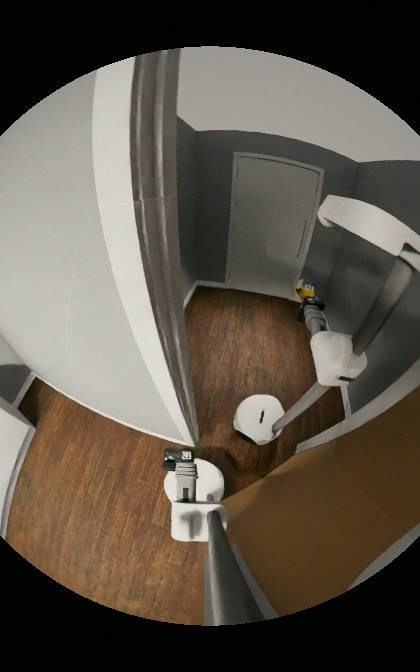

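r1 holds. r2 parks right; r1 strafes right and enters.

Request:
{"method": "execute_actions", "body": {
  "actions": [
    {"r1":{"base":{"strafe_m":-0.33},"pace":"slow"},"r2":{"base":{"translate_m":0.35}}}
  ],
  "cameras": []
}}

Request:
{"method": "execute_actions", "body": {
  "actions": [
    {"r1":{"end_of_arm":"enable_torque"},"r2":{"base":{"strafe_m":-0.6}}}
  ],
  "cameras": []
}}

Request:
{"method": "execute_actions", "body": {
  "actions": [
    {"r1":{"base":{"translate_m":1.3},"joints":{"lift_m":0.9,"wrist_pitch_rad":0}}}
  ],
  "cameras": []
}}

Request:
{"method": "execute_actions", "body": {
  "actions": [
    {"r1":{"joints":{"wrist_yaw_rad":0}}}
  ],
  "cameras": ["r1_head_camera","r1_head_right_camera"]
}}

Scene clock: 212.13 s.
r1.base_odometry: x=-0.854 y=+1.673 heading=+1.846 (m, m, rad; r1's odometry frame)
r1.turned_by_wheels: +0.000 (rad since the last result)
r1.turned_by_imu: -0.003 (rad since the last result)
r1.base_tilt: forward=+0.2 right=-0.2 (deg)
r1.lidar_m: 0.69 0.47 0.45 2.00 2.29 0.38 0.25 - 0.26 0.25 0.45 0.68
r1.base_status: done
r1.joint_positions: lift_m=+0.500 arm_m=+0.010 wrist_yaw_rad=+3.000 wrist_pitch_rad=+1.375 wrist_roll_rad=-0.017 gripper_m=+0.100
r1.joint_status: not commanded
r1.on_its_own: wrist_pitch_rad is off since a torque_fault, until you send "end_of_arm": "enable_torque" (its first target -0.016 is given up)
r1.motor_effort: lift_m=+19(19) arm_m=+0(0) wrist_yaw_rad=+0(1) wrist_pitch_rad=+2(2) wrist_roll_rad=+0(0) gripper_m=+1(1) wheel_0=+1(6) wheel_1=-1(8) wheel_2=+1(2) (%)
r1.hand_pose: x=+0.1376 y=+0.0945 z=+0.3953 quat_wxyz=(+0.049, -0.633, +0.038, +0.771) (m; r1's base frame)
r1.wrist_depth_mm: 322 452 469 707 707 723 723 / 338 439 445 449 699 691 707 / 427 424 436 436 668 668 683 / 415 413 415 421 647 661 668 / 402 402 407 413 634 640 647 / 580 389 394 410 198 615 627 / 574 387 402 151 597 609 609
r2.base_odometry: x=-0.803 y=-2.813 heading=-1.448 (m, m, rad; r2's odometry frame)
r2.turned_by_wheels: +0.000 (rad since the last result)
r2.turned_by_imu: -0.005 (rad since the last result)
r2.base_tilt: forward=+0.2 right=-0.2 (deg)
r2.lidar_m: 0.47 1.45 1.09 1.04 0.70 0.66 0.67 0.64 0.76 0.99 1.03 0.50
r2.base_status: done
r2.joint_positions: lift_m=+0.850 arm_m=+0.050 wrist_yaw_rad=+0.000 wrist_pitch_rad=+0.023 wrist_roll_rad=-0.005 gripper_m=+0.030
r2.joint_status: not commanded
r2.motor_effort: lift_m=+18(18) arm_m=-2(2) wrist_yaw_rad=+0(0) wrist_pitch_rad=-9(9) wrist_roll_rad=+3(3) gripper_m=-17(16) wheel_0=+0(2) wheel_1=+0(5) wheel_2=+1(9) (%)
r2.hand_pose: x=+0.5097 y=-0.0874 z=+1.0216 quat_wxyz=(+1.000, -0.003, +0.011, +0.000) (m; r2's base frame)
r2.wrist_depth_mm: 1397 1397 1397 1397 1366 1366 1336 / 1430 1430 1430 1397 1366 1366 1366 / 1430 1430 1430 1397 1366 1366 1366 / 1430 1430 1430 195 1397 1397 1366 / 1464 1464 1464 177 181 1430 1397 / 1499 1464 182 172 175 175 1397 / 1464 1499 1464 - 1464 1397 1430
pictures: none
No camera images: the call's "cameras" was empty. Leave "cameras" out to get every camera's image.

Scene clock: 215.47 s.
r1.base_odometry: x=-0.854 y=+1.673 heading=+1.846 (m, m, rad; r1's odometry frame)
r1.turned_by_wheels: +0.000 (rad since the last result)
r1.turned_by_imu: -0.001 (rad since the last result)
r1.base_tilt: forward=+0.2 right=-0.3 (deg)
r1.lidar_m: 2.20 0.44 0.47 2.03 2.29 0.37 0.25 - 0.25 0.25 0.42 0.91
r1.base_status: not commanded
r1.joint_positions: lift_m=+0.500 arm_m=+0.010 wrist_yaw_rad=+3.000 wrist_pitch_rad=+1.375 wrist_roll_rad=-0.017 gripper_m=+0.100
r1.joint_status: not commanded
r1.end_of_arm: enable_torque: each motor that was off is on again
r1.on_its_own: wrist_pitch_rad is held at +1.375, not at its first target -0.016, since a torque_fault
r1.motor_effort: lift_m=+19(19) arm_m=+0(0) wrist_yaw_rad=+0(0) wrist_pitch_rad=+3(2) wrist_roll_rad=+1(1) gripper_m=-3(9) wheel_0=+1(1) wheel_1=-1(2) wheel_2=+2(1) (%)
r1.hand_pose: x=+0.1376 y=+0.0945 z=+0.3953 quat_wxyz=(+0.049, -0.633, +0.038, +0.771) (m; r1's base frame)
r1.wrist_depth_mm: 322 455 473 707 715 715 732 / 334 439 442 445 683 691 691 / 427 424 430 436 668 683 683 / 415 413 415 424 647 647 668 / 407 402 407 413 627 634 640 / 574 389 392 410 198 615 621 / 580 387 402 151 591 597 609
r2.base_odometry: x=-1.399 y=-2.886 heading=-1.448 (m, m, rad; r2's odometry frame)
r2.turned_by_wheels: +0.000 (rad since the last result)
r2.turned_by_imu: -0.004 (rad since the last result)
r2.base_tilt: forward=+0.3 right=-0.1 (deg)
r2.lidar_m: 0.48 1.75 1.69 1.64 0.96 0.53 0.51 0.55 0.40 0.39 0.41 0.48
r2.base_status: done
r2.joint_positions: lift_m=+0.850 arm_m=+0.050 wrist_yaw_rad=+0.000 wrist_pitch_rad=+0.023 wrist_roll_rad=-0.005 gripper_m=+0.030
r2.joint_status: not commanded
r2.motor_effort: lift_m=+18(18) arm_m=-2(2) wrist_yaw_rad=+1(2) wrist_pitch_rad=-9(9) wrist_roll_rad=+3(3) gripper_m=-22(16) wheel_0=+0(8) wheel_1=+1(8) wheel_2=+0(1) (%)
r2.hand_pose: x=+0.5097 y=-0.0874 z=+1.0216 quat_wxyz=(+1.000, -0.003, +0.011, +0.000) (m; r2's base frame)
r2.wrist_depth_mm: 1397 1397 1397 1336 1336 759 517 / 1397 1366 1397 1366 1366 778 517 / 1430 1397 1397 1366 1366 778 517 / 1430 1430 1430 195 1281 788 525 / 1430 1430 1430 177 182 788 530 / 1464 1430 182 172 174 176 535 / 1499 1464 1430 - 1205 820 544
pictures: none
No camera images: the call's "cameras" was empty. Leave "cameras" out to get every camera's image.

Scene clock: 221.30 s.
r1.base_odometry: x=-1.208 y=+2.924 heading=+1.846 (m, m, rad; r1's odometry frame)
r1.turned_by_wheels: +0.000 (rad since the last result)
r1.turned_by_imu: -0.006 (rad since the last result)
r1.base_tilt: forward=+0.2 right=-0.3 (deg)
r1.lidar_m: 1.31 0.85 0.70 0.71 0.80 0.89 0.97 1.09 0.78 0.94 1.53 1.32
r1.base_status: done
r1.joint_positions: lift_m=+0.900 arm_m=+0.010 wrist_yaw_rad=+3.000 wrist_pitch_rad=+0.002 wrist_roll_rad=-0.017 gripper_m=+0.100
r1.joint_status: all done
r1.motor_effort: lift_m=+21(23) arm_m=+0(0) wrist_yaw_rad=+2(0) wrist_pitch_rad=-5(10) wrist_roll_rad=+0(0) gripper_m=+0(0) wheel_0=-1(7) wheel_1=+0(2) wheel_2=+2(8) (%)
r1.hand_pose: x=-0.0923 y=+0.1273 z=+1.0773 quat_wxyz=(+0.071, -0.002, -0.009, +0.997) (m; r1's base frame)
r1.wrist_depth_mm: 141 263 1118 1078 1008 991 946 / 117 150 1098 1138 991 991 976 / 122 155 1118 1098 1025 991 991 / 142 209 1138 1098 991 1008 991 / 1138 1118 1118 1098 1025 1008 991 / 1118 1138 1098 1098 198 991 960 / 1160 1118 1118 151 1008 1008 1008
r2.base_odometry: x=-1.399 y=-2.886 heading=-1.448 (m, m, rad; r2's odometry frame)
r2.turned_by_wheels: +0.000 (rad since the last result)
r2.turned_by_imu: -0.002 (rad since the last result)
r2.base_tilt: forward=+0.1 right=+0.0 (deg)
r2.lidar_m: 0.47 1.75 0.77 0.84 0.87 0.53 0.53 0.55 0.41 0.39 0.41 0.50
r2.base_status: not commanded
r2.joint_positions: lift_m=+0.850 arm_m=+0.050 wrist_yaw_rad=+0.000 wrist_pitch_rad=+0.023 wrist_roll_rad=-0.005 gripper_m=+0.030
r2.joint_status: not commanded
r2.motor_effort: lift_m=+19(19) arm_m=-2(2) wrist_yaw_rad=+2(1) wrist_pitch_rad=-10(9) wrist_roll_rad=+3(3) gripper_m=-19(18) wheel_0=+0(1) wheel_1=+1(1) wheel_2=+0(0) (%)
r2.hand_pose: x=+0.5097 y=-0.0874 z=+1.0216 quat_wxyz=(+1.000, -0.003, +0.011, +0.000) (m; r2's base frame)
r2.wrist_depth_mm: 1430 1397 1366 1336 1336 759 517 / 1430 1397 1397 1366 1336 768 521 / 1430 1397 1397 1366 1366 778 521 / 1430 1397 1397 195 1281 788 525 / 1464 1430 1430 178 181 798 535 / 1464 1430 182 172 174 175 535 / 1499 1464 1464 - 1205 820 539
pictures: none
No camera images: the call's "cameras" was empty. Leave "cameras" out to get every camera's image.

Scene clock: 223.63 s.
r1.base_odometry: x=-1.208 y=+2.924 heading=+1.846 (m, m, rad; r1's odometry frame)
r1.turned_by_wheels: +0.000 (rad since the last result)
r1.turned_by_imu: -0.001 (rad since the last result)
r1.base_tilt: forward=+0.2 right=-0.3 (deg)
r1.lidar_m: 1.30 0.86 0.72 0.72 0.80 0.88 0.97 1.09 0.77 0.92 1.53 1.31
r1.base_status: not commanded
r1.joint_positions: lift_m=+0.900 arm_m=+0.010 wrist_yaw_rad=+0.000 wrist_pitch_rad=+0.002 wrist_roll_rad=-0.017 gripper_m=+0.100
r1.joint_status: all done
r1.motor_effort: lift_m=+21(21) arm_m=+0(0) wrist_yaw_rad=-1(5) wrist_pitch_rad=-5(5) wrist_roll_rad=+0(1) gripper_m=+0(2) wheel_0=-1(1) wheel_1=-1(1) wheel_2=+2(1) (%)
r1.hand_pose: x=+0.4694 y=-0.0873 z=+1.0773 quat_wxyz=(+1.000, -0.009, +0.001, +0.000) (m; r1's base frame)
r1.wrist_depth_mm: 904 1160 1138 1078 1060 1008 976 / 917 1138 1160 1098 1060 1008 946 / 891 1160 1160 1078 1042 1008 960 / 878 1182 1160 1098 1060 1025 976 / 904 1160 1160 1118 1042 1025 976 / 878 1042 1138 1118 197 1008 991 / 891 1025 1160 151 1060 1025 976
r2.base_odometry: x=-1.399 y=-2.886 heading=-1.448 (m, m, rad; r2's odometry frame)
r2.turned_by_wheels: +0.000 (rad since the last result)
r2.turned_by_imu: -0.001 (rad since the last result)
r2.base_tilt: forward=+0.2 right=-0.1 (deg)
r2.lidar_m: 0.48 1.21 0.78 0.84 0.85 0.53 0.52 0.55 0.42 0.39 0.41 0.47
r2.base_status: not commanded
r2.joint_positions: lift_m=+0.850 arm_m=+0.050 wrist_yaw_rad=+0.000 wrist_pitch_rad=+0.023 wrist_roll_rad=-0.005 gripper_m=+0.030
r2.joint_status: not commanded
r2.motor_effort: lift_m=+19(19) arm_m=-2(2) wrist_yaw_rad=+1(1) wrist_pitch_rad=-10(9) wrist_roll_rad=+2(3) gripper_m=-20(16) wheel_0=-1(1) wheel_1=+1(1) wheel_2=+0(0) (%)
r2.hand_pose: x=+0.5097 y=-0.0874 z=+1.0216 quat_wxyz=(+1.000, -0.003, +0.011, +0.000) (m; r2's base frame)
r2.wrist_depth_mm: 1397 1366 1366 1366 1336 759 512 / 1430 1397 1366 1366 1366 768 517 / 1430 1397 1397 1397 1336 778 525 / 1430 1430 1430 195 1308 788 525 / 1464 1430 1430 177 181 798 535 / 1430 1464 182 172 175 176 535 / 1499 1464 1430 - 1229 831 539
pictures: r1_head_camera, r1_head_right_camera
Images, in order (width x height): r1_head_camera 420x560, r1_head_right_camera 420x672.

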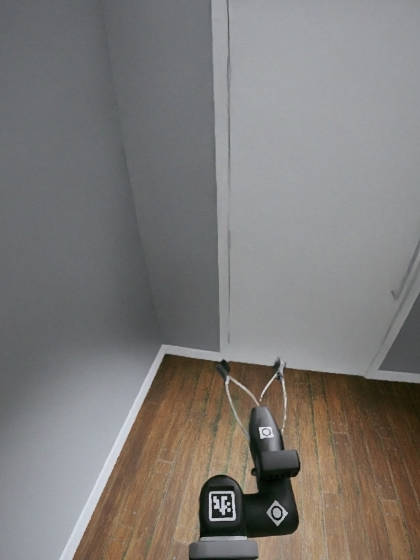

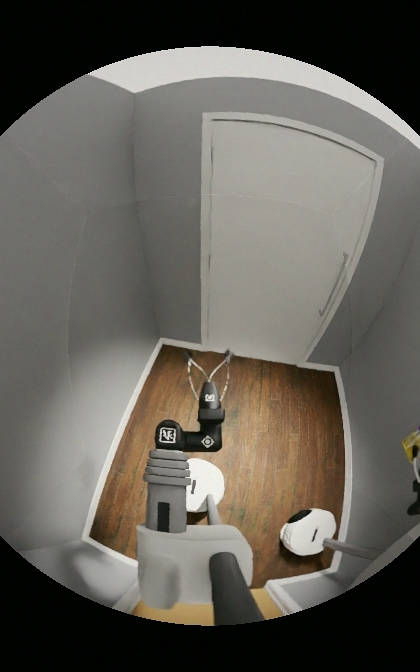

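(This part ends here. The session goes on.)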